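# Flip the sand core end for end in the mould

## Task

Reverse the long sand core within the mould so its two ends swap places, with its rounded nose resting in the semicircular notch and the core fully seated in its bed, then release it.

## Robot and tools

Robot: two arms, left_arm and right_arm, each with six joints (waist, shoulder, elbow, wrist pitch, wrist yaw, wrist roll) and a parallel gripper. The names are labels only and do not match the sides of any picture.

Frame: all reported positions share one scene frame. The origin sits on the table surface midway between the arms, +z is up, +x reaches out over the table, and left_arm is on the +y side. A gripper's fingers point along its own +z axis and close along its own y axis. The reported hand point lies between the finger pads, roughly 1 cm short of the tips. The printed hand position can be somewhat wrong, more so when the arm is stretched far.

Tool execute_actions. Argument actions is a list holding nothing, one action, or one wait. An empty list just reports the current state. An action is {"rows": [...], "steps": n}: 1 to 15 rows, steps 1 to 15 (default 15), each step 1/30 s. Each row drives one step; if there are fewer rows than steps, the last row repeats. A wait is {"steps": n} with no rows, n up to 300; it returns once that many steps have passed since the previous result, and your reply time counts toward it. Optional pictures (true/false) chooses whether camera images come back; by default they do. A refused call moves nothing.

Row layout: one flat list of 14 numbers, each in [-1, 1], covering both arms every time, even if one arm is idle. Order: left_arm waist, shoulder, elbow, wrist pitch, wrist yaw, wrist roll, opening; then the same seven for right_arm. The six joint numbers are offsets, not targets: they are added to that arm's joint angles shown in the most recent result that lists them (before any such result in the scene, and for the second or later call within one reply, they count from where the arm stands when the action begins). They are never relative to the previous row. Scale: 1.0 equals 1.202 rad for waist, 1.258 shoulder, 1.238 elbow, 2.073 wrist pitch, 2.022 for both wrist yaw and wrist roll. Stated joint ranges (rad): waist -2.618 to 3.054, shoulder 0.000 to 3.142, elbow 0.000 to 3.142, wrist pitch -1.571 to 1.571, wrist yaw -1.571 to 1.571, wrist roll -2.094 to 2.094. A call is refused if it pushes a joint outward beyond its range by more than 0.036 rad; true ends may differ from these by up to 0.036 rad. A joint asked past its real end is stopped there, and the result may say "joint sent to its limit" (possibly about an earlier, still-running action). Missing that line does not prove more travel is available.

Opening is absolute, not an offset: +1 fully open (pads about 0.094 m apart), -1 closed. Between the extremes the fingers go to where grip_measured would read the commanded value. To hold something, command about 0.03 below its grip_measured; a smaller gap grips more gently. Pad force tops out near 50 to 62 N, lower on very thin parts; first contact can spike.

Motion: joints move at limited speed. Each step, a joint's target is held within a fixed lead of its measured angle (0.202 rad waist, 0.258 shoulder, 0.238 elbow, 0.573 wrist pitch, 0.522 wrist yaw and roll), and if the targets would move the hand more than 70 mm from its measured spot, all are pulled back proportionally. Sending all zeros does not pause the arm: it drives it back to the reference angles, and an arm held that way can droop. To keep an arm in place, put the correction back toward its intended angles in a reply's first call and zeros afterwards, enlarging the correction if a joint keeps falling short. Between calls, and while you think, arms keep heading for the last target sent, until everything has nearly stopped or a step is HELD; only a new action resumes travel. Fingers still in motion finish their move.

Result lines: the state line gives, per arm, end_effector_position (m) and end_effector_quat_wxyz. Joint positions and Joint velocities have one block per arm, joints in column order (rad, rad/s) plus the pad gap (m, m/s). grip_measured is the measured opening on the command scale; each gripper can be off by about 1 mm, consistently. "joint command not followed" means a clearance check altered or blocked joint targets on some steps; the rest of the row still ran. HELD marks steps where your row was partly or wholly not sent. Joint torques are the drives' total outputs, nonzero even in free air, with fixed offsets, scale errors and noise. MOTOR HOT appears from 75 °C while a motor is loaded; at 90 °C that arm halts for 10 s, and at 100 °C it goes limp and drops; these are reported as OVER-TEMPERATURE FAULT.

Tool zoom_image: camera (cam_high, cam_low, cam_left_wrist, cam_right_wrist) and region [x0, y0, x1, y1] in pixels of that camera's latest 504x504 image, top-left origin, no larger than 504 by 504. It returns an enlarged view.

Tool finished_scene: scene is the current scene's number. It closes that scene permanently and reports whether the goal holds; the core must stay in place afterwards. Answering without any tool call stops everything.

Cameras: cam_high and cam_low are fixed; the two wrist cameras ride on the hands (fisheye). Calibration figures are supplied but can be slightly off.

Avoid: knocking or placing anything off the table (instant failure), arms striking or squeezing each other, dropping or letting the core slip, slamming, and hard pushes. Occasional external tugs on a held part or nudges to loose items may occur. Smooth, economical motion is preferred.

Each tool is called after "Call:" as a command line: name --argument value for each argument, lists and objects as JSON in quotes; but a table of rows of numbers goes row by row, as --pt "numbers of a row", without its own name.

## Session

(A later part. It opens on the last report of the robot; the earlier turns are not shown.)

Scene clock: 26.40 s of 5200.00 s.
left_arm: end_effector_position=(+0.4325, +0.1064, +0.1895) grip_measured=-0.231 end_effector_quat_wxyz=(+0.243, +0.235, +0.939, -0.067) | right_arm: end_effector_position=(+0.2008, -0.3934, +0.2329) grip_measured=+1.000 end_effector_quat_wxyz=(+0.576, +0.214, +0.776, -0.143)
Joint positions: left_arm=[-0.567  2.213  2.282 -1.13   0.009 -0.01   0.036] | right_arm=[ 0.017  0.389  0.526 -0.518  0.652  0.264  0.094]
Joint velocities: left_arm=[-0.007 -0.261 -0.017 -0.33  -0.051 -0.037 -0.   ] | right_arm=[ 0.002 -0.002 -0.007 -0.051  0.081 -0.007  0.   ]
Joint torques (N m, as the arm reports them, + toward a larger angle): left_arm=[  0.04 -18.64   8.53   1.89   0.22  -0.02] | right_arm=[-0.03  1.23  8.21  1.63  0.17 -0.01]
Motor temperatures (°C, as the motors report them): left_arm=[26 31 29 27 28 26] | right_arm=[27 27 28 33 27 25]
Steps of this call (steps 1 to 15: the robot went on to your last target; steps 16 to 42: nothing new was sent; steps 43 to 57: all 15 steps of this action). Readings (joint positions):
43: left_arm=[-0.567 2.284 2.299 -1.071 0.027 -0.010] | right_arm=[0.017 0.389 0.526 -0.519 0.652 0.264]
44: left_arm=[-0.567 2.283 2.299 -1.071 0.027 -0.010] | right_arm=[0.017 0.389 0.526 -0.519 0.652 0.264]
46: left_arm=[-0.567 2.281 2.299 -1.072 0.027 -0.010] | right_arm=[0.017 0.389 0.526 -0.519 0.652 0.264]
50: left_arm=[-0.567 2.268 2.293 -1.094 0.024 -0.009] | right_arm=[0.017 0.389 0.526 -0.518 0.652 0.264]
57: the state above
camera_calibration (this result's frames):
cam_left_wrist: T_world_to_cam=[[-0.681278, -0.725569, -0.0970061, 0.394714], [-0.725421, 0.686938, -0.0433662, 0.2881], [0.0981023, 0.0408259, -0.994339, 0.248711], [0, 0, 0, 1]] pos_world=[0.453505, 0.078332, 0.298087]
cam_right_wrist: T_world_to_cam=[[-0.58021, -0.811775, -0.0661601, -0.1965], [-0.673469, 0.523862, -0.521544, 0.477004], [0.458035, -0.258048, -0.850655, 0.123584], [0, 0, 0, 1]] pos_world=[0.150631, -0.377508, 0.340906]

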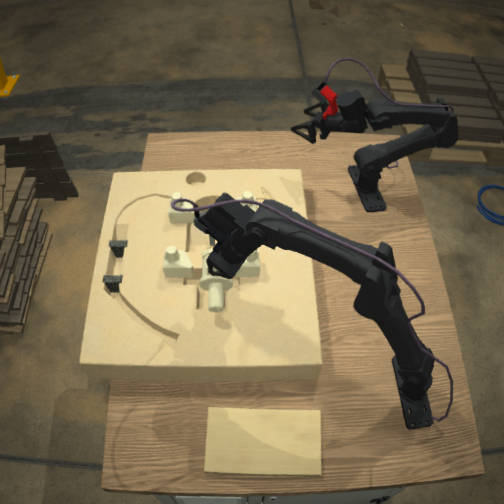

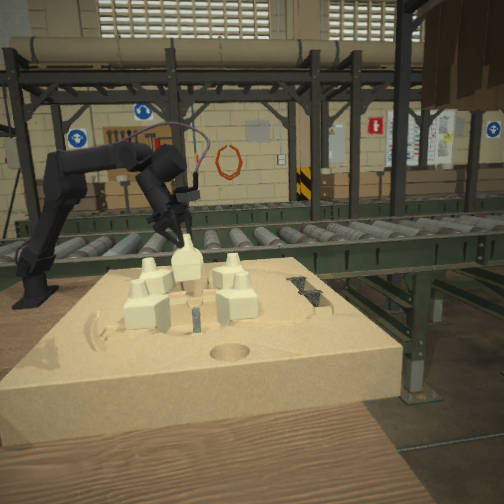

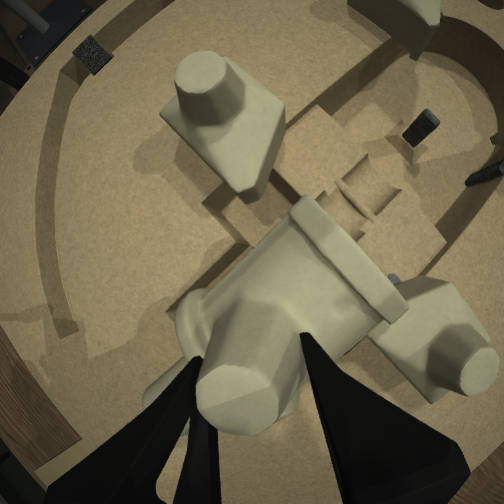

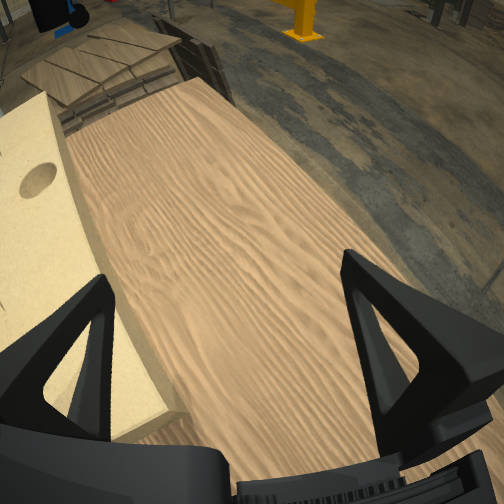

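Call:
execute_actions --actions '[{"rows":[[0.02,-0.12,0.03,0.05,0,0,-0.28,0,0,0,0,0,0,1],[0.02,-0.12,0.03,0.05,0,0,-0.28,0,0,0,0,0,0,1],[0.04,-0.12,0.03,0.05,0,0,-0.28,0,0,0,0,0,0,1],[0.06,-0.12,0.03,0.05,0,0,-0.28,0,0,0,0,0,0,1],[0.1,-0.12,0.03,0.05,0,0,-0.28,0,0,0,0,0,0,1],[0.15,-0.12,0.03,0.05,0,0,-0.28,0,0,0,0,0,0,1],[0.2,-0.12,0.03,0.05,0,0,-0.28,0,0,0,0,0,0,1],[0.3,-0.12,0.03,0.05,0,0,-0.28,0,0,0,0,0,0,1]]}]' --pictures false

Call:
execute_actions --actions '[{"steps":15}]' --pictures false

Call:
execute_actions --actions '[{"rows":[[0.45,-0.45,-0.65,0.06,0,0,-0.28,0,0,0,0,0,0,1]]}]' --pictures false

Call:
execute_actions --actions '[{"steps":30}]'

Scene clock: 28.90 s of 5200.00 s.
left_arm: end_effector_position=(+0.4771, +0.2683, +0.2121) grip_measured=-0.230 end_effector_quat_wxyz=(+0.257, +0.084, +0.962, -0.034) | right_arm: end_effector_position=(+0.2008, -0.3934, +0.2331) grip_measured=+1.000 end_effector_quat_wxyz=(+0.576, +0.214, +0.776, -0.143)
Joint positions: left_arm=[-0.247  2.161  2.282 -1.167  0.021 -0.01   0.036] | right_arm=[ 0.017  0.389  0.526 -0.517  0.652  0.264  0.094]
Joint velocities: left_arm=[ 0.867 -0.017  0.007  0.037 -0.286 -0.051 -0.001] | right_arm=[-0.002  0.002  0.002  0.007  0.022 -0.007  0.   ]
Joint torques (N m, as the arm reports them, + toward a larger angle): left_arm=[ -1.9  -17.63   8.61   2.06   0.38  -0.02] | right_arm=[-0.02  1.22  8.23  1.63  0.17 -0.01]
Motor temperatures (°C, as the motors report them): left_arm=[26 32 29 28 28 26] | right_arm=[27 27 28 33 27 25]
Steps of this call (steps 1 to 30: the robot went on to your last target; steps 31 to 60: nothing new was sent; steps 61 to 75: all 15 steps of this action). Readings (joint positions):
61: left_arm=[-0.565 2.161 2.282 -1.142 0.004 -0.010] | right_arm=[0.017 0.389 0.526 -0.518 0.652 0.264]
62: left_arm=[-0.564 2.161 2.282 -1.140 0.005 -0.010] | right_arm=[0.017 0.389 0.526 -0.518 0.652 0.264]
64: left_arm=[-0.552 2.161 2.282 -1.138 0.011 -0.010] | right_arm=[0.017 0.389 0.526 -0.518 0.652 0.264]
68: left_arm=[-0.477 2.161 2.282 -1.154 0.039 -0.010] | right_arm=[0.017 0.389 0.526 -0.518 0.652 0.264]
75: the state above

Scene clock: 29.40 s of 5200.00 s.
left_arm: end_effector_position=(+0.4833, +0.2913, +0.2154) grip_measured=-0.230 end_effector_quat_wxyz=(+0.267, +0.063, +0.962, -0.021) | right_arm: end_effector_position=(+0.2008, -0.3934, +0.2331) grip_measured=+1.000 end_effector_quat_wxyz=(+0.576, +0.214, +0.776, -0.143)
Joint positions: left_arm=[-0.208  2.157  2.282 -1.154  0.003 -0.01   0.036] | right_arm=[ 0.017  0.389  0.526 -0.517  0.652  0.264  0.094]
Joint velocities: left_arm=[-0.046 -0.042  0.002 -0.022  0.168 -0.037  0.   ] | right_arm=[ 0.012 -0.022  0.007  0.007 -0.007  0.007  0.   ]
Joint torques (N m, as the arm reports them, + toward a larger angle): left_arm=[  0.53 -18.07   9.1    2.18  -0.13  -0.04] | right_arm=[-0.03  1.22  8.21  1.63  0.16 -0.01]
Motor temperatures (°C, as the motors report them): left_arm=[26 32 29 28 28 26] | right_arm=[27 27 28 33 27 25]
Steps of this call (steps 1 to 15: the robot went on to your last target). Readings (joint positions):
1: left_arm=[-0.220 2.161 2.282 -1.164 0.010 -0.010] | right_arm=[0.017 0.389 0.526 -0.517 0.652 0.264]
2: left_arm=[-0.197 2.161 2.282 -1.161 -0.002 -0.010] | right_arm=[0.017 0.389 0.526 -0.517 0.652 0.264]
4: left_arm=[-0.170 2.161 2.282 -1.156 -0.024 -0.010] | right_arm=[0.017 0.389 0.526 -0.517 0.652 0.264]
8: left_arm=[-0.171 2.161 2.282 -1.154 -0.033 -0.010] | right_arm=[0.017 0.389 0.526 -0.517 0.652 0.264]
15: the state above

Scene clock: 29.90 s of 5200.00 s.
left_arm: end_effector_position=(+0.2835, +0.5135, +0.1315) grip_measured=-0.231 end_effector_quat_wxyz=(+0.095, -0.211, +0.972, +0.033) | right_arm: end_effector_position=(+0.2009, -0.3934, +0.2331) grip_measured=+1.000 end_effector_quat_wxyz=(+0.577, +0.214, +0.776, -0.143)
Joint positions: left_arm=[ 0.345  1.709  1.448 -1.111 -0.027 -0.009  0.036] | right_arm=[ 0.017  0.389  0.526 -0.517  0.652  0.264  0.094]
Joint velocities: left_arm=[ 0.896 -0.676 -0.476 -0.564 -0.579 -0.051 -0.001] | right_arm=[-0.002  0.002  0.002  0.007  0.007  0.051  0.   ]
Joint torques (N m, as the arm reports them, + toward a larger angle): left_arm=[ -5.87 -13.23  10.97   2.     1.33  -0.04] | right_arm=[-0.05  1.21  8.24  1.63  0.16 -0.01]
Motor temperatures (°C, as the motors report them): left_arm=[26 32 29 28 28 26] | right_arm=[27 27 28 34 27 25]
Steps of this call (steps 1 to 15: all 15 steps of this action). Readings (joint positions):
1: left_arm=[-0.202 2.142 2.250 -1.137 0.011 -0.009] | right_arm=[0.017 0.389 0.526 -0.517 0.652 0.264]
2: left_arm=[-0.189 2.112 2.191 -1.115 0.031 -0.009] | right_arm=[0.017 0.389 0.526 -0.517 0.652 0.264]
4: left_arm=[-0.143 2.052 2.076 -1.096 0.050 -0.009] | right_arm=[0.017 0.389 0.526 -0.517 0.652 0.264]
8: left_arm=[0.007 1.929 1.825 -1.098 0.041 -0.009] | right_arm=[0.017 0.389 0.526 -0.517 0.652 0.264]
15: the state above

Scene clock: 30.90 s of 5200.00 s.
left_arm: end_effector_position=(+0.2875, +0.5049, +0.1533) grip_measured=-0.232 end_effector_quat_wxyz=(+0.136, -0.202, +0.970, +0.027) | right_arm: end_effector_position=(+0.2009, -0.3934, +0.2331) grip_measured=+1.000 end_effector_quat_wxyz=(+0.577, +0.214, +0.776, -0.143)
Joint positions: left_arm=[ 0.332  1.637  1.437 -1.092 -0.    -0.009  0.036] | right_arm=[ 0.017  0.389  0.526 -0.517  0.652  0.264  0.094]
Joint velocities: left_arm=[ 0.002  0.007  0.012  0.007 -0.051 -0.037 -0.   ] | right_arm=[ 0.002 -0.002 -0.002 -0.007 -0.022 -0.022  0.   ]
Joint torques (N m, as the arm reports them, + toward a larger angle): left_arm=[  0.06 -10.3    9.44   1.36   0.03  -0.03] | right_arm=[-0.02  1.24  8.22  1.63  0.16 -0.02]
Motor temperatures (°C, as the motors report them): left_arm=[26 32 29 28 28 26] | right_arm=[27 27 28 34 27 25]
Steps of this call (steps 1 to 30: the robot went on to your last target). Readings (joint positions):
1: left_arm=[0.368 1.689 1.438 -1.127 -0.046 -0.009] | right_arm=[0.017 0.389 0.526 -0.517 0.652 0.264]
2: left_arm=[0.377 1.673 1.437 -1.140 -0.060 -0.009] | right_arm=[0.017 0.389 0.526 -0.517 0.652 0.264]
4: left_arm=[0.371 1.649 1.437 -1.141 -0.061 -0.009] | right_arm=[0.017 0.389 0.526 -0.517 0.652 0.264]
8: left_arm=[0.338 1.637 1.437 -1.102 -0.020 -0.009] | right_arm=[0.017 0.389 0.526 -0.517 0.652 0.264]
30: the state above
All arms were judged still, so your last target was given up. Only a new action makes them travel on or press farther. Fingers that are still opening or closing keep moving.
camera_calibration (this result's frames):
cam_left_wrist: T_world_to_cam=[[0.130922, -0.990367, -0.0450893, 0.473717], [-0.974075, -0.136965, 0.180049, 0.360853], [-0.18449, 0.0203481, -0.982624, 0.300477], [0, 0, 0, 1]] pos_world=[0.344914, 0.512464, 0.251644]
cam_right_wrist: T_world_to_cam=[[-0.580135, -0.811762, -0.0669768, -0.19624], [-0.672881, 0.523967, -0.522197, 0.477249], [0.458994, -0.257878, -0.850191, 0.123505], [0, 0, 0, 1]] pos_world=[0.150598, -0.377513, 0.341077]

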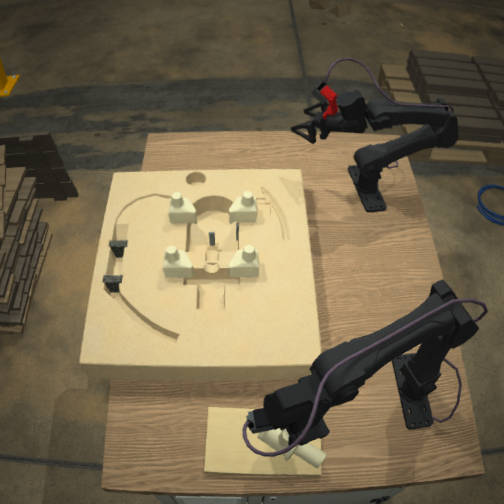

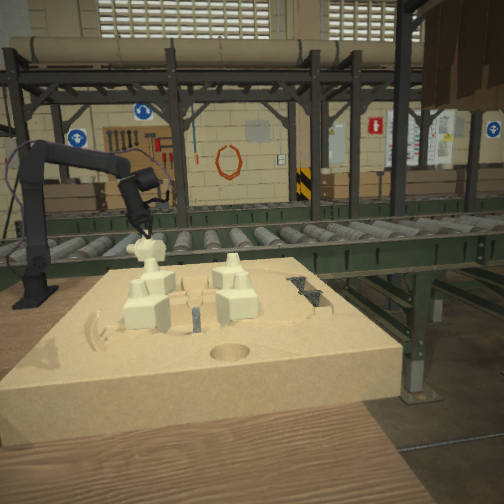

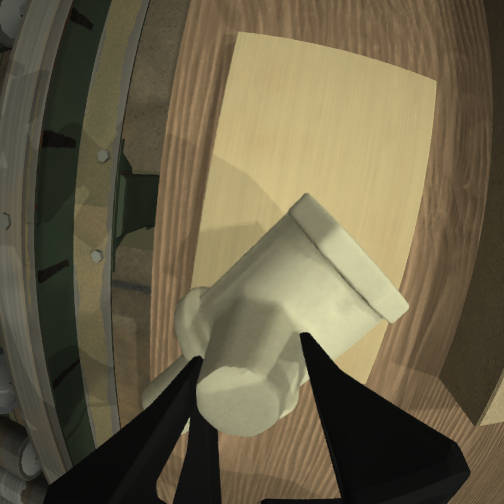

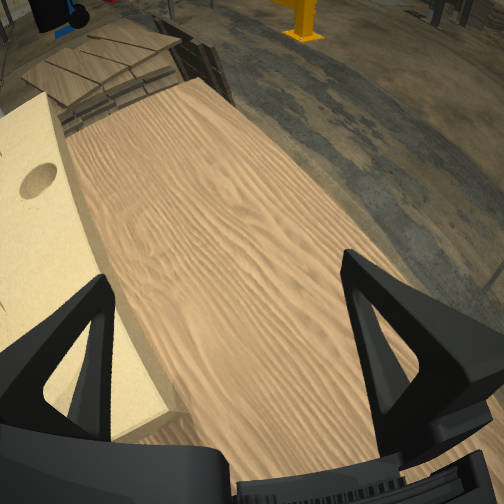

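Call:
execute_actions --actions '[{"rows":[[-0.02,-0.03,0.02,0.1,0,0,-0.28,0,0,0,0,0,0,1],[-0.03,-0.03,0,0.14,0,0,-0.28,0,0,0,0,0,0,1],[-0.04,-0.03,-0.02,0.18,0,0,-0.28,0,0,0,0,0,0,1],[-0.05,-0.03,-0.04,0.22,0,0,-0.28,0,0,0,0,0,0,1],[-0.05,-0.03,-0.06,0.27,0,0,-0.28,0,0,0,0,0,0,1],[-0.05,-0.03,-0.08,0.27,0,0,-0.28,0,0,0,0,0,0,1],[-0.05,-0.03,-0.1,0.27,0,0,-0.28,0,0,0,0,0,0,1],[-0.05,-0.03,-0.12,0.27,0,0,-0.28,0,0,0,0,0,0,1],[-0.05,-0.03,-0.14,0.27,0,0,-0.28,0,0,0,0,0,0,1]]}]' --pictures false

Call:
execute_actions --actions '[{"steps":15}]'

Scene clock: 33.07 s of 5200.00 s.
left_arm: end_effector_position=(+0.3387, +0.4998, +0.1180) grip_measured=-0.232 end_effector_quat_wxyz=(+0.237, -0.169, +0.956, +0.039) | right_arm: end_effector_position=(+0.2009, -0.3934, +0.2333) grip_measured=+1.000 end_effector_quat_wxyz=(+0.577, +0.214, +0.775, -0.142)
Joint positions: left_arm=[ 0.271  1.644  1.228 -0.669  0.001 -0.009  0.036] | right_arm=[ 0.017  0.389  0.526 -0.516  0.652  0.264  0.094]
Joint velocities: left_arm=[-0.002  0.032 -0.1    0.022  0.007  0.022 -0.001] | right_arm=[-0.007  0.017 -0.012  0.037  0.022 -0.007  0.   ]
Joint torques (N m, as the arm reports them, + toward a larger angle): left_arm=[  0.   -10.84   9.74   2.23   0.    -0.03] | right_arm=[-0.04  1.22  8.22  1.63  0.16 -0.02]
Motor temperatures (°C, as the motors report them): left_arm=[26 32 29 28 28 26] | right_arm=[27 27 28 34 27 25]
Steps of this call (steps 1 to 50: nothing new was sent; steps 51 to 65: all 15 steps of this action). Readings (joint positions):
51: left_arm=[0.330 1.637 1.436 -1.084 -0.001 -0.009] | right_arm=[0.017 0.389 0.526 -0.517 0.652 0.264]
52: left_arm=[0.326 1.637 1.430 -1.062 -0.004 -0.009] | right_arm=[0.017 0.389 0.526 -0.517 0.652 0.264]
54: left_arm=[0.310 1.637 1.402 -0.984 -0.011 -0.009] | right_arm=[0.017 0.389 0.526 -0.517 0.652 0.264]
58: left_arm=[0.276 1.637 1.308 -0.754 -0.003 -0.009] | right_arm=[0.017 0.389 0.526 -0.516 0.652 0.264]
65: the state above

Scene clock: 33.57 s of 5200.00 s.
left_arm: end_effector_position=(+0.3419, +0.5009, +0.1189) grip_measured=-0.232 end_effector_quat_wxyz=(+0.244, -0.168, +0.954, +0.040) | right_arm: end_effector_position=(+0.2009, -0.3934, +0.2333) grip_measured=+1.000 end_effector_quat_wxyz=(+0.577, +0.214, +0.775, -0.142)
Joint positions: left_arm=[ 0.271  1.645  1.226 -0.651  0.001 -0.009  0.036] | right_arm=[ 0.017  0.389  0.526 -0.516  0.652  0.264  0.094]
Joint velocities: left_arm=[ 0.002  0.007  0.002  0.007  0.037 -0.037  0.   ] | right_arm=[-0.012 -0.002 -0.007 -0.051 -0.022  0.007  0.   ]
Joint torques (N m, as the arm reports them, + toward a larger angle): left_arm=[  0.05 -10.66   9.47   2.1   -0.04  -0.03] | right_arm=[-0.02  1.21  8.22  1.63  0.16 -0.02]
Motor temperatures (°C, as the motors report them): left_arm=[26 32 29 29 28 26] | right_arm=[27 27 28 34 27 25]
Steps of this call (steps 1 to 15: the robot went on to your last target). Readings (joint positions):
1: left_arm=[0.271 1.645 1.226 -0.669 0.001 -0.009] | right_arm=[0.017 0.389 0.526 -0.516 0.652 0.264]
2: left_arm=[0.271 1.645 1.226 -0.669 0.001 -0.009] | right_arm=[0.017 0.389 0.526 -0.516 0.652 0.264]
4: left_arm=[0.271 1.645 1.226 -0.665 0.001 -0.009] | right_arm=[0.017 0.389 0.526 -0.516 0.652 0.264]
8: left_arm=[0.271 1.645 1.226 -0.654 0.001 -0.009] | right_arm=[0.017 0.389 0.526 -0.516 0.652 0.264]
15: the state above
camera_calibration (this result's frames):
cam_left_wrist: T_world_to_cam=[[0.0856153, -0.991144, -0.101505, 0.483731], [-0.996019, -0.0826051, -0.0335043, 0.425193], [0.0248228, 0.103969, -0.994271, 0.16473], [0, 0, 0, 1]] pos_world=[0.377996, 0.497443, 0.227133]
cam_right_wrist: T_world_to_cam=[[-0.580085, -0.811753, -0.0675212, -0.196066], [-0.672488, 0.524037, -0.522632, 0.477412], [0.459632, -0.257764, -0.84988, 0.123453], [0, 0, 0, 1]] pos_world=[0.150576, -0.377517, 0.341192]

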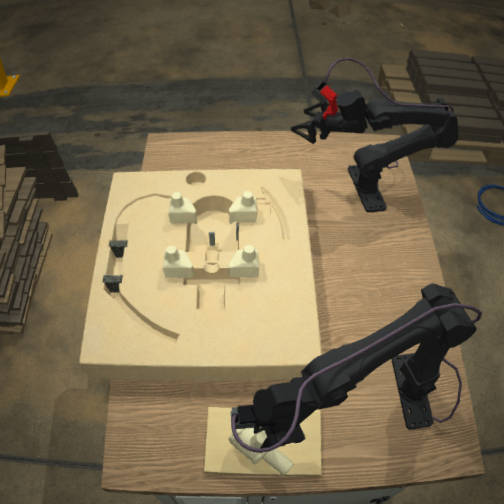

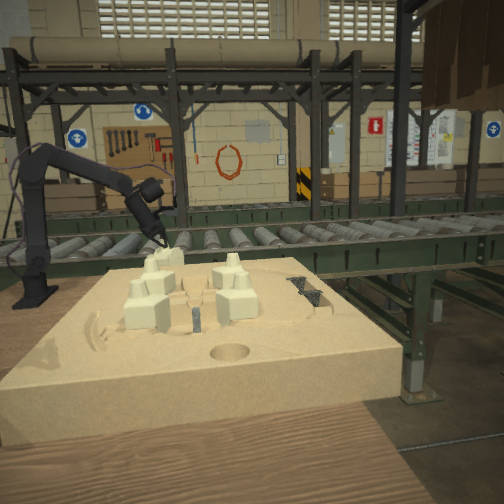

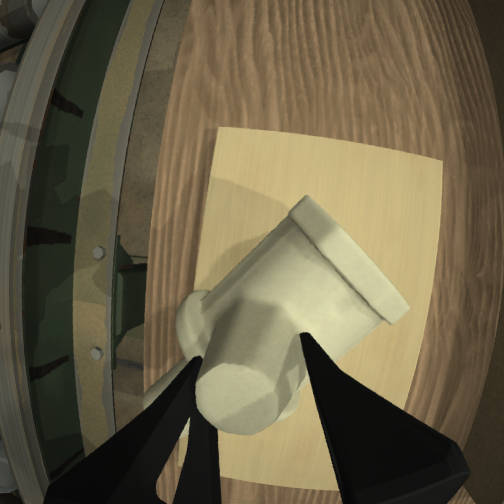

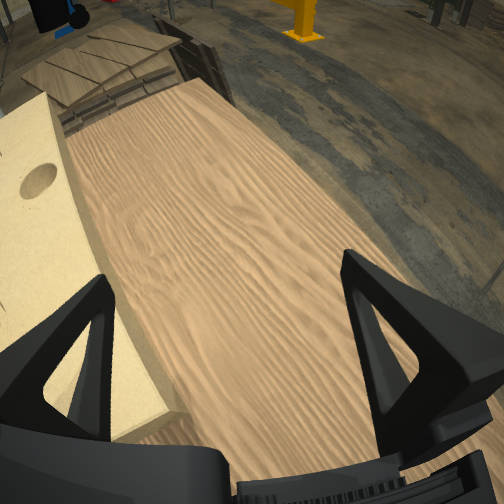

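Call:
execute_actions --actions '[{"rows":[[-0.04,-0.03,0.02,0.06,0,0,-0.28,0,0,0,0,0,0,1],[-0.04,-0.03,0.01,0.07,0,0,-0.28,0,0,0,0,0,0,1],[-0.04,-0.03,0,0.08,0,0,-0.28,0,0,0,0,0,0,1],[-0.04,-0.03,-0.01,0.09,0,0,-0.28,0,0,0,0,0,0,1],[-0.04,-0.03,-0.03,0.09,0,0,-0.28,0,0,0,0,0,0,1]]}]' --pictures false

Call:
execute_actions --actions '[{"rows":[[0,-0.03,-0.02,0.08,0,0,-0.28,0,0,0,0,0,0,1]]}]'

Scene clock: 35.30 s of 5200.00 s.
left_arm: end_effector_position=(+0.3518, +0.4845, +0.1095) grip_measured=-0.232 end_effector_quat_wxyz=(+0.260, -0.144, +0.954, +0.038) | right_arm: end_effector_position=(+0.2010, -0.3934, +0.2334) grip_measured=+1.000 end_effector_quat_wxyz=(+0.577, +0.214, +0.775, -0.142)
Joint positions: left_arm=[ 0.224  1.645  1.172 -0.565 -0.002 -0.006  0.036] | right_arm=[ 0.017  0.389  0.526 -0.516  0.652  0.264  0.094]
Joint velocities: left_arm=[ 0.012  0.002 -0.002  0.007 -0.007  0.037 -0.001] | right_arm=[-0.012 -0.002 -0.002 -0.081 -0.037  0.066  0.   ]
Joint torques (N m, as the arm reports them, + toward a larger angle): left_arm=[ -0.06 -10.06   7.75   1.99   0.02  -0.05] | right_arm=[-0.02  1.22  8.23  1.63  0.16 -0.02]
Motor temperatures (°C, as the motors report them): left_arm=[26 32 30 29 28 26] | right_arm=[27 27 28 34 27 25]
Steps of this call (steps 1 to 15: the robot went on to your last target; steps 16 to 37: nothing new was sent; steps 38 to 52: all 15 steps of this action). Readings (joint positions):
38: left_arm=[0.267 1.645 1.226 -0.651 -0.001 -0.009] | right_arm=[0.017 0.389 0.526 -0.516 0.652 0.264]
39: left_arm=[0.260 1.645 1.224 -0.647 -0.009 -0.009] | right_arm=[0.017 0.389 0.526 -0.516 0.652 0.264]
41: left_arm=[0.243 1.645 1.210 -0.626 -0.011 -0.009] | right_arm=[0.017 0.389 0.526 -0.516 0.652 0.264]
45: left_arm=[0.224 1.645 1.177 -0.576 -0.003 -0.006] | right_arm=[0.017 0.389 0.526 -0.516 0.652 0.264]
52: the state above

Scene clock: 35.80 s of 5200.00 s.
left_arm: end_effector_position=(+0.3577, +0.4867, +0.1082) grip_measured=-0.232 end_effector_quat_wxyz=(+0.280, -0.143, +0.948, +0.042) | right_arm: end_effector_position=(+0.2010, -0.3934, +0.2335) grip_measured=+1.000 end_effector_quat_wxyz=(+0.577, +0.214, +0.775, -0.142)
Joint positions: left_arm=[ 0.224  1.643  1.142 -0.497 -0.004 -0.005  0.036] | right_arm=[ 0.017  0.389  0.526 -0.515  0.652  0.264  0.094]
Joint velocities: left_arm=[ 0.002  0.002 -0.007  0.007 -0.007  0.066 -0.   ] | right_arm=[-0.007  0.012  0.002  0.022 -0.051 -0.125  0.   ]
Joint torques (N m, as the arm reports them, + toward a larger angle): left_arm=[ 0.05 -9.9   6.7   2.02  0.02 -0.04] | right_arm=[-0.02  1.23  8.23  1.63  0.16 -0.02]
Motor temperatures (°C, as the motors report them): left_arm=[26 32 29 29 28 26] | right_arm=[27 27 28 34 27 25]
Steps of this call (steps 1 to 15: all 15 steps of this action). Readings (joint positions):
1: left_arm=[0.224 1.645 1.165 -0.555 -0.002 -0.006] | right_arm=[0.017 0.389 0.526 -0.516 0.652 0.264]
2: left_arm=[0.224 1.643 1.156 -0.535 -0.002 -0.006] | right_arm=[0.017 0.389 0.526 -0.516 0.652 0.264]
4: left_arm=[0.224 1.643 1.148 -0.511 -0.003 -0.006] | right_arm=[0.017 0.389 0.526 -0.515 0.652 0.264]
8: left_arm=[0.224 1.643 1.142 -0.497 -0.004 -0.005] | right_arm=[0.017 0.389 0.526 -0.515 0.652 0.264]
15: the state above
camera_calibration (this result's frames):
cam_left_wrist: T_world_to_cam=[[0.0453587, -0.991013, -0.125844, 0.484145], [-0.994245, -0.0325458, -0.102066, 0.421801], [0.0970532, 0.129749, -0.986786, 0.115984], [0, 0, 0, 1]] pos_world=[0.386157, 0.478473, 0.218429]
cam_right_wrist: T_world_to_cam=[[-0.580008, -0.811739, -0.0683377, -0.195806], [-0.671899, 0.524142, -0.523285, 0.477656], [0.460589, -0.257593, -0.849413, 0.123373], [0, 0, 0, 1]] pos_world=[0.150543, -0.377523, 0.341364]

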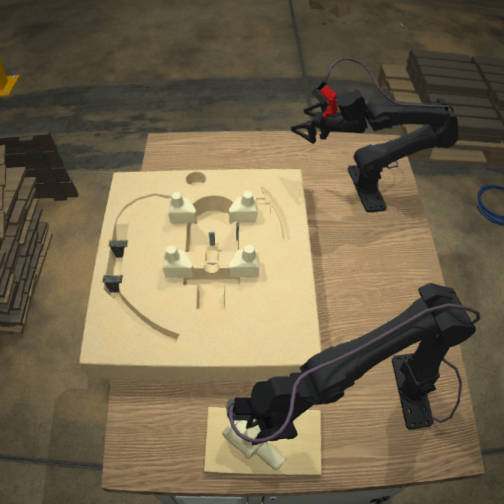

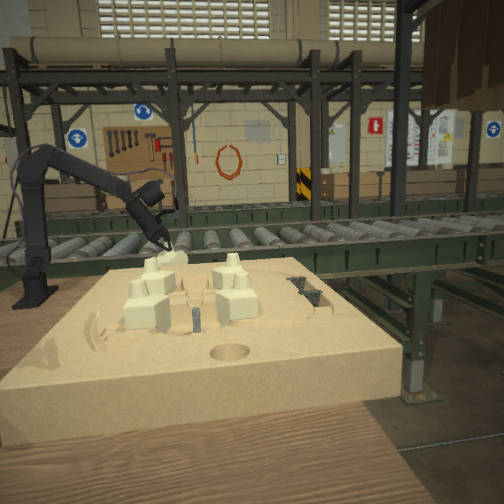

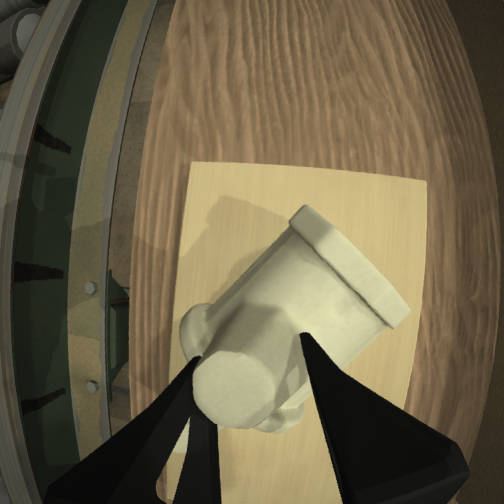

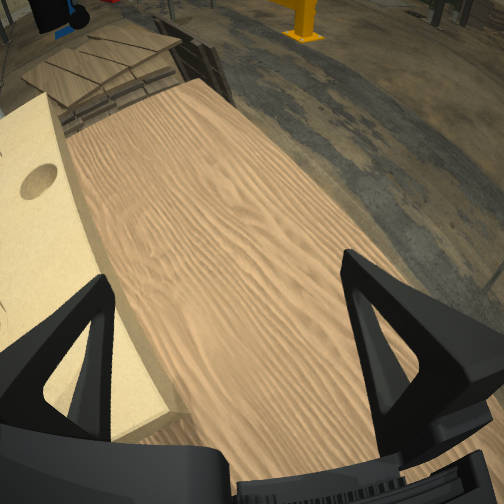

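Call:
execute_actions --actions '[{"rows":[[0,-0.01,0,0,0,0,1,0,0,0,0,0,0,1],[0,-0.01,0,0,0,0,1,0,0,0,0,0,0,1],[0,-0.01,0,0,0,0,1,0,0,0,0,0,0,1],[0,-0.01,0,0,0,0,1,0,0,0,0,0,0,1],[0,-0.01,0,0,0,0,1,0,0,0,0,0,0,1],[0,0,0.25,-0.15,0,0,1,0,0,0,0,0,0,1],[0,0,0.25,-0.15,0,0,1,0,0,0,0,0,0,1],[0,0,0.25,-0.15,0,0,1,0,0,0,0,0,0,1],[0,0,0.25,-0.15,0,0,1,0,0,0,0,0,0,1],[0,0,0.25,-0.15,0,0,1,0,0,0,0,0,0,1],[0,0,0.25,-0.15,0,0,1,0,0,0,0,0,0,1],[0,0,0.35,-0.2,0,0,1,0,0,0,0,0,0,1],[0,0,0.35,-0.2,0,0,1,0,0,0,0,0,0,1],[0,0,0.35,-0.2,0,0,1,0,0,0,0,0,0,1],[0,0.3,0.77,-0.48,0,0.6,1,0,0,0,0,0,0,1]]}]' --pictures false

Call:
execute_actions --actions '[{"steps":35}]' --pictures false

Call:
execute_actions --actions '[{"rows":[[0,0.06,0.015,0,0,0,1,0,0,0,0,0,0,1]]}]'

Scene clock: 38.87 s of 5200.00 s.
left_arm: end_effector_position=(+0.3764, +0.4924, +0.2092) grip_measured=+1.000 end_effector_quat_wxyz=(+0.284, -0.110, +0.951, +0.054) | right_arm: end_effector_position=(+0.2011, -0.3934, +0.2337) grip_measured=+1.000 end_effector_quat_wxyz=(+0.577, +0.214, +0.775, -0.142)
Joint positions: left_arm=[ 0.224  1.684  1.584 -0.884 -0.005  0.064  0.094] | right_arm=[ 0.017  0.389  0.526 -0.514  0.652  0.264  0.094]
Joint velocities: left_arm=[ 0.012  1.223  2.938 -4.081 -0.022  2.996  0.   ] | right_arm=[ 0.007  0.007 -0.002  0.007  0.007  0.007  0.   ]
Joint torques (N m, as the arm reports them, + toward a larger angle): left_arm=[ 0.04  4.24  6.36  2.12  0.02 -0.06] | right_arm=[-0.03  1.22  8.22  1.63  0.16 -0.02]
Motor temperatures (°C, as the motors report them): left_arm=[26 31 29 30 28 26] | right_arm=[27 27 28 34 27 25]
Steps of this call (steps 1 to 15: the robot went on to your last target; steps 16 to 77: nothing new was sent; steps 78 to 92: all 15 steps of this action). Readings (joint positions):
78: left_arm=[0.224 1.643 1.142 -0.500 -0.004 -0.005] | right_arm=[0.017 0.389 0.526 -0.515 0.652 0.264]
79: left_arm=[0.224 1.643 1.142 -0.500 -0.004 -0.005] | right_arm=[0.017 0.389 0.526 -0.515 0.652 0.264]
81: left_arm=[0.224 1.643 1.142 -0.501 -0.004 -0.005] | right_arm=[0.017 0.389 0.526 -0.514 0.652 0.264]
85: left_arm=[0.224 1.675 1.296 -0.685 -0.004 -0.005] | right_arm=[0.017 0.389 0.526 -0.514 0.652 0.264]
92: the state above

Scene clock: 40.03 s of 5200.00 s.
left_arm: end_effector_position=(+0.3526, +0.4857, +0.1724) grip_measured=+1.000 end_effector_quat_wxyz=(+0.039, +0.438, +0.897, +0.041) | right_arm: end_effector_position=(+0.2011, -0.3934, +0.2337) grip_measured=+1.000 end_effector_quat_wxyz=(+0.577, +0.214, +0.775, -0.142)
Joint positions: left_arm=[ 0.224  2.046  2.069 -1.481 -0.007  1.202  0.094] | right_arm=[ 0.017  0.389  0.526 -0.514  0.652  0.264  0.094]
Joint velocities: left_arm=[ 0.007  0.002  0.017  0.007 -0.022 -0.022  0.   ] | right_arm=[-0.012 -0.012 -0.017  0.022 -0.007 -0.007  0.   ]
Joint torques (N m, as the arm reports them, + toward a larger angle): left_arm=[  0.03 -11.8    7.7    0.52   0.03   0.02] | right_arm=[-0.03  1.22  8.25  1.63  0.16 -0.01]
Motor temperatures (°C, as the motors report them): left_arm=[26 31 29 30 28 26] | right_arm=[27 27 28 34 27 25]
Steps of this call (steps 1 to 35: the robot went on to your last target). Readings (joint positions):
1: left_arm=[0.224 1.737 1.682 -1.000 -0.005 0.164] | right_arm=[0.017 0.389 0.526 -0.514 0.652 0.264]
2: left_arm=[0.224 1.803 1.776 -1.090 -0.005 0.262] | right_arm=[0.017 0.389 0.526 -0.514 0.652 0.264]
4: left_arm=[0.224 1.940 1.942 -1.229 -0.005 0.457] | right_arm=[0.017 0.389 0.526 -0.514 0.652 0.264]
8: left_arm=[0.224 2.062 2.045 -1.356 -0.006 0.839] | right_arm=[0.017 0.389 0.526 -0.514 0.652 0.264]
35: the state above

Scene clock: 40.53 s of 5200.00 s.
left_arm: end_effector_position=(+0.3564, +0.4876, +0.1353) grip_measured=+1.000 end_effector_quat_wxyz=(+0.004, +0.439, +0.899, +0.011) | right_arm: end_effector_position=(+0.2011, -0.3933, +0.2338) grip_measured=+1.000 end_effector_quat_wxyz=(+0.578, +0.214, +0.775, -0.142)
Joint positions: left_arm=[ 0.224  2.143  2.075 -1.482 -0.011  1.202  0.094] | right_arm=[ 0.017  0.389  0.526 -0.514  0.652  0.264  0.094]
Joint velocities: left_arm=[ 0.007  0.002 -0.012 -0.081  0.007 -0.007  0.   ] | right_arm=[-0.002  0.007 -0.012  0.037  0.037  0.007  0.   ]
Joint torques (N m, as the arm reports them, + toward a larger angle): left_arm=[ -0.01 -12.41   6.56   0.47   0.04  -0.04] | right_arm=[-0.02  1.22  8.23  1.64  0.16 -0.02]
Motor temperatures (°C, as the motors report them): left_arm=[26 31 29 30 28 26] | right_arm=[27 27 28 34 27 25]
Steps of this call (steps 1 to 15: all 15 steps of this action). Readings (joint positions):
1: left_arm=[0.224 2.052 2.071 -1.482 -0.007 1.202] | right_arm=[0.017 0.389 0.526 -0.514 0.652 0.264]
2: left_arm=[0.224 2.060 2.074 -1.483 -0.008 1.202] | right_arm=[0.017 0.389 0.526 -0.514 0.652 0.264]
4: left_arm=[0.224 2.088 2.075 -1.482 -0.008 1.202] | right_arm=[0.017 0.389 0.526 -0.514 0.652 0.264]
8: left_arm=[0.224 2.137 2.075 -1.482 -0.010 1.202] | right_arm=[0.017 0.389 0.526 -0.514 0.652 0.264]
15: the state above
camera_calibration (this result's frames):
cam_left_wrist: T_world_to_cam=[[-0.928003, -0.372476, 0.0084491, 0.515692], [-0.330513, 0.833499, 0.442766, -0.309234], [-0.171962, 0.408095, -0.896598, 0.0906822], [0, 0, 0, 1]] pos_world=[0.391952, 0.412822, 0.213867]
cam_right_wrist: T_world_to_cam=[[-0.579905, -0.811721, -0.0694263, -0.19546], [-0.671112, 0.524282, -0.524153, 0.477981], [0.461865, -0.257366, -0.84879, 0.123267], [0, 0, 0, 1]] pos_world=[0.150498, -0.377531, 0.341593]

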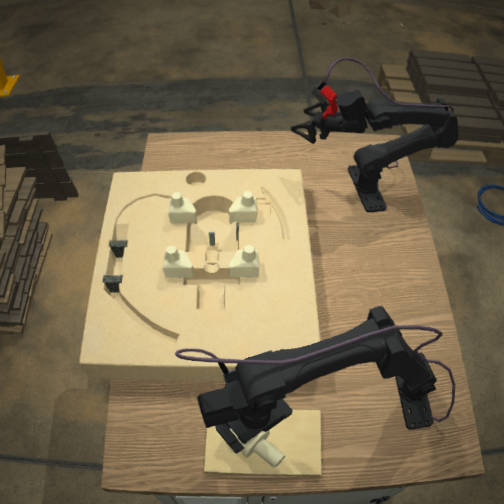

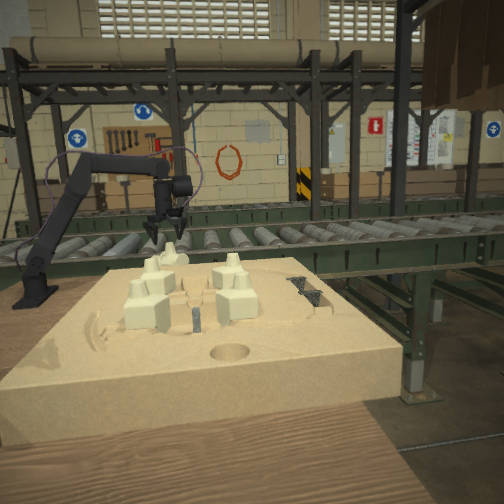

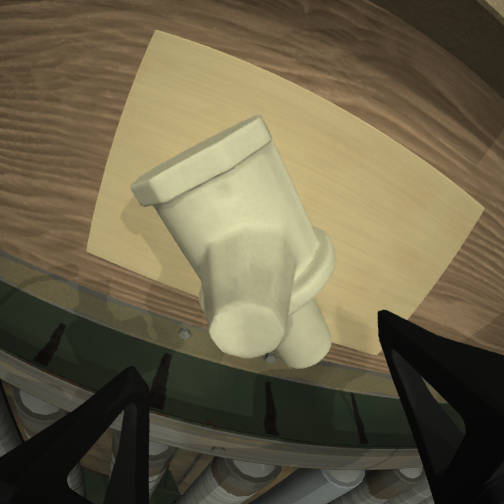

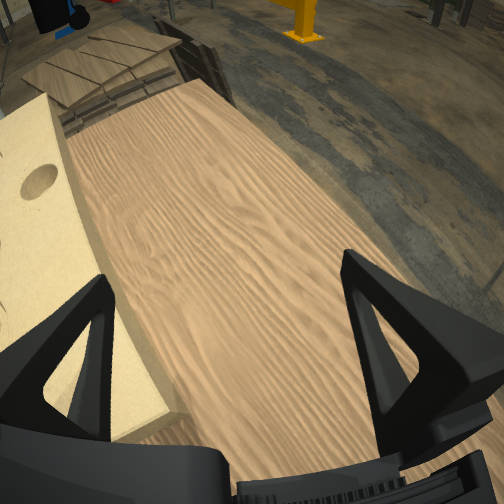

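Call:
execute_actions --actions '[{"rows":[[0,-0.017,-0.03,0.02,0,0,0.3,0,0,0,0,0,0,1],[0,-0.017,-0.05,0.03,0,0,0.3,0,0,0,0,0,0,1],[0,-0.017,-0.07,0.04,0,0,0.3,0,0,0,0,0,0,1],[0,-0.017,-0.09,0.05,0,0,0.3,0,0,0,0,0,0,1]]}]'

Call:
execute_actions --actions '[{"rows":[[0,-0.015,0.01,0,0,0,-0.33,0,0,0,0,0,0,1]]}]'

Scene clock: 42.43 s of 5200.00 s.
left_arm: end_effector_position=(+0.3548, +0.4877, +0.1089) grip_measured=+0.302 end_effector_quat_wxyz=(-0.003, +0.439, +0.899, +0.007) | right_arm: end_effector_position=(+0.2012, -0.3933, +0.2340) grip_measured=+1.000 end_effector_quat_wxyz=(+0.578, +0.214, +0.774, -0.142)
Joint positions: left_arm=[ 0.224  2.14   1.964 -1.391 -0.014  1.202  0.061] | right_arm=[ 0.017  0.389  0.526 -0.513  0.652  0.264  0.094]
Joint velocities: left_arm=[-0.012 -0.007  0.007 -0.007  0.022 -0.051  0.001] | right_arm=[ 0.007 -0.007 -0.027  0.037 -0.022 -0.037  0.   ]
Joint torques (N m, as the arm reports them, + toward a larger angle): left_arm=[  0.   -12.13   5.51   0.51   0.01  -0.03] | right_arm=[-0.02  1.21  8.22  1.64  0.16 -0.01]
Motor temperatures (°C, as the motors report them): left_arm=[26 32 29 29 28 26] | right_arm=[27 27 28 34 27 25]
Steps of this call (steps 1 to 15: the robot went on to your last target; steps 16 to 42: nothing new was sent; steps 43 to 57: all 15 steps of this action). Readings (joint positions):
43: left_arm=[0.224 2.143 2.070 -1.477 -0.011 1.202] | right_arm=[0.017 0.389 0.526 -0.514 0.652 0.264]
44: left_arm=[0.224 2.140 2.059 -1.466 -0.011 1.202] | right_arm=[0.017 0.389 0.526 -0.514 0.652 0.264]
46: left_arm=[0.224 2.136 2.020 -1.440 -0.012 1.202] | right_arm=[0.017 0.389 0.526 -0.513 0.652 0.264]
50: left_arm=[0.224 2.140 1.967 -1.412 -0.014 1.202] | right_arm=[0.017 0.389 0.526 -0.513 0.652 0.264]
57: the state above
camera_calibration (this result's frames):
cam_left_wrist: T_world_to_cam=[[-0.927722, -0.372494, 0.0241036, 0.512624], [-0.323284, 0.834084, 0.44698, -0.301524], [-0.186602, 0.406881, -0.894219, 0.0722096], [0, 0, 0, 1]] pos_world=[0.391569, 0.413065, 0.18699]
cam_right_wrist: T_world_to_cam=[[-0.579852, -0.811712, -0.0699706, -0.195286], [-0.670718, 0.524353, -0.524587, 0.478144], [0.462502, -0.257252, -0.848477, 0.123214], [0, 0, 0, 1]] pos_world=[0.150476, -0.377535, 0.341707]

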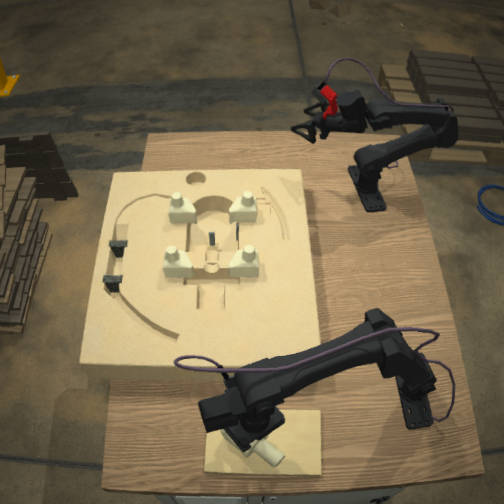

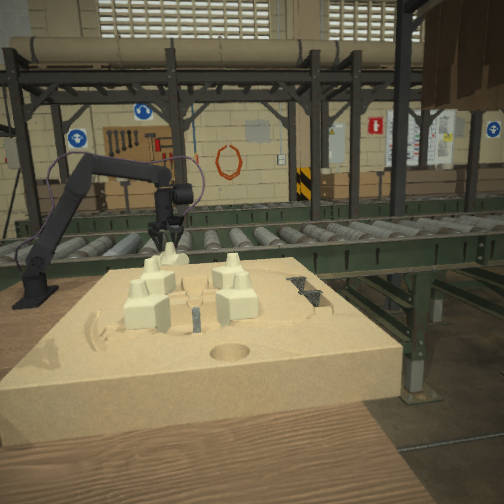

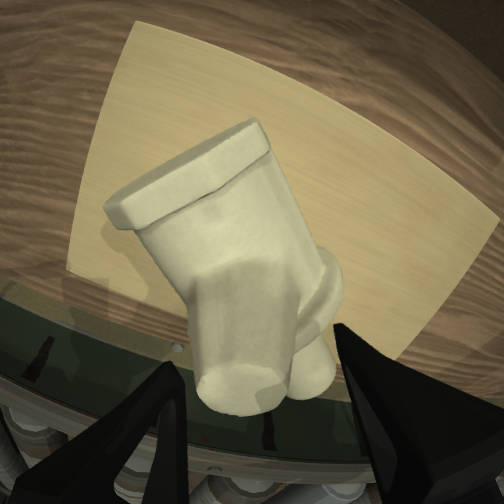

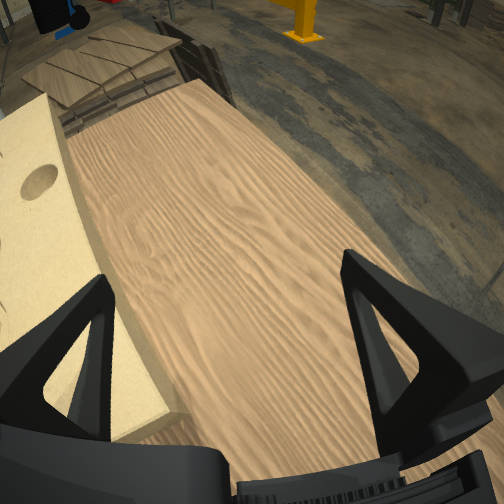

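Scene clock: 42.93 s of 5200.00 s.
left_arm: end_effector_position=(+0.3549, +0.4881, +0.1089) grip_measured=-0.323 end_effector_quat_wxyz=(-0.003, +0.439, +0.899, +0.008) | right_arm: end_effector_position=(+0.2012, -0.3933, +0.2340) grip_measured=+1.000 end_effector_quat_wxyz=(+0.578, +0.214, +0.774, -0.142)
Joint positions: left_arm=[ 0.224  2.14   1.964 -1.39  -0.016  1.202  0.032] | right_arm=[ 0.017  0.389  0.526 -0.513  0.652  0.264  0.094]
Joint velocities: left_arm=[ 0.007 -0.012 -0.022  0.051  0.007  0.037 -0.001] | right_arm=[-0.012  0.007  0.007  0.051 -0.066  0.051  0.   ]
Joint torques (N m, as the arm reports them, + toward a larger angle): left_arm=[  0.02 -12.21   6.58   0.41   0.    -0.02] | right_arm=[-0.03  1.22  8.22  1.64  0.16 -0.01]
Motor temperatures (°C, as the motors report them): left_arm=[26 32 29 29 28 26] | right_arm=[27 27 28 35 27 25]
Steps of this call (steps 1 to 15: all 15 steps of this action). Readings (joint positions):
1: left_arm=[0.224 2.140 1.964 -1.390 -0.015 1.202] | right_arm=[0.017 0.389 0.526 -0.513 0.652 0.264]
2: left_arm=[0.224 2.140 1.964 -1.390 -0.015 1.202] | right_arm=[0.017 0.389 0.526 -0.513 0.652 0.264]
4: left_arm=[0.224 2.140 1.964 -1.390 -0.016 1.202] | right_arm=[0.017 0.389 0.526 -0.513 0.652 0.264]
8: left_arm=[0.224 2.140 1.964 -1.390 -0.016 1.202] | right_arm=[0.017 0.389 0.526 -0.513 0.652 0.264]
15: the state above
camera_calibration (this result's frames):
cam_left_wrist: T_world_to_cam=[[-0.927731, -0.372554, 0.0227956, 0.513112], [-0.323536, 0.833115, 0.448602, -0.301425], [-0.18612, 0.408807, -0.893441, 0.0708859], [0, 0, 0, 1]] pos_world=[0.391701, 0.413305, 0.186856]
cam_right_wrist: T_world_to_cam=[[-0.579826, -0.811707, -0.0702427, -0.1952], [-0.670521, 0.524388, -0.524803, 0.478225], [0.462821, -0.257195, -0.84832, 0.123187], [0, 0, 0, 1]] pos_world=[0.150465, -0.377537, 0.341765]

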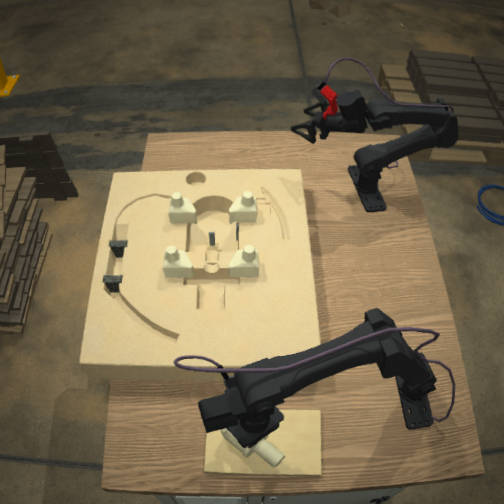

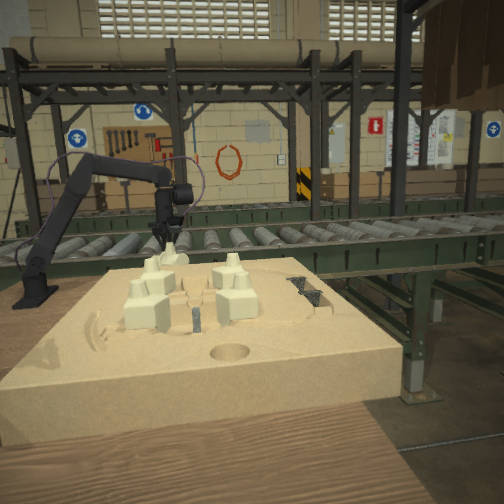

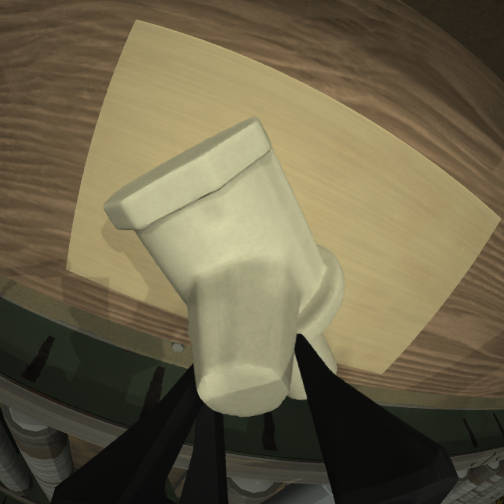

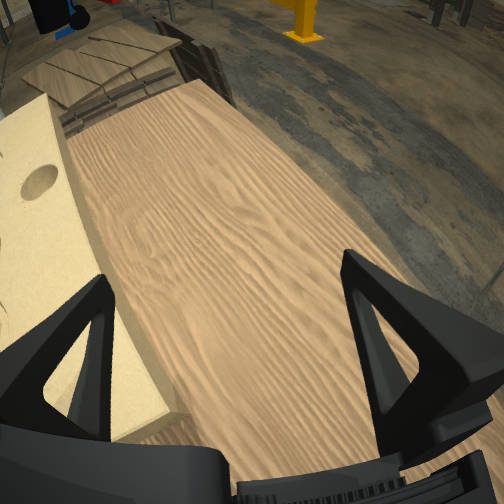

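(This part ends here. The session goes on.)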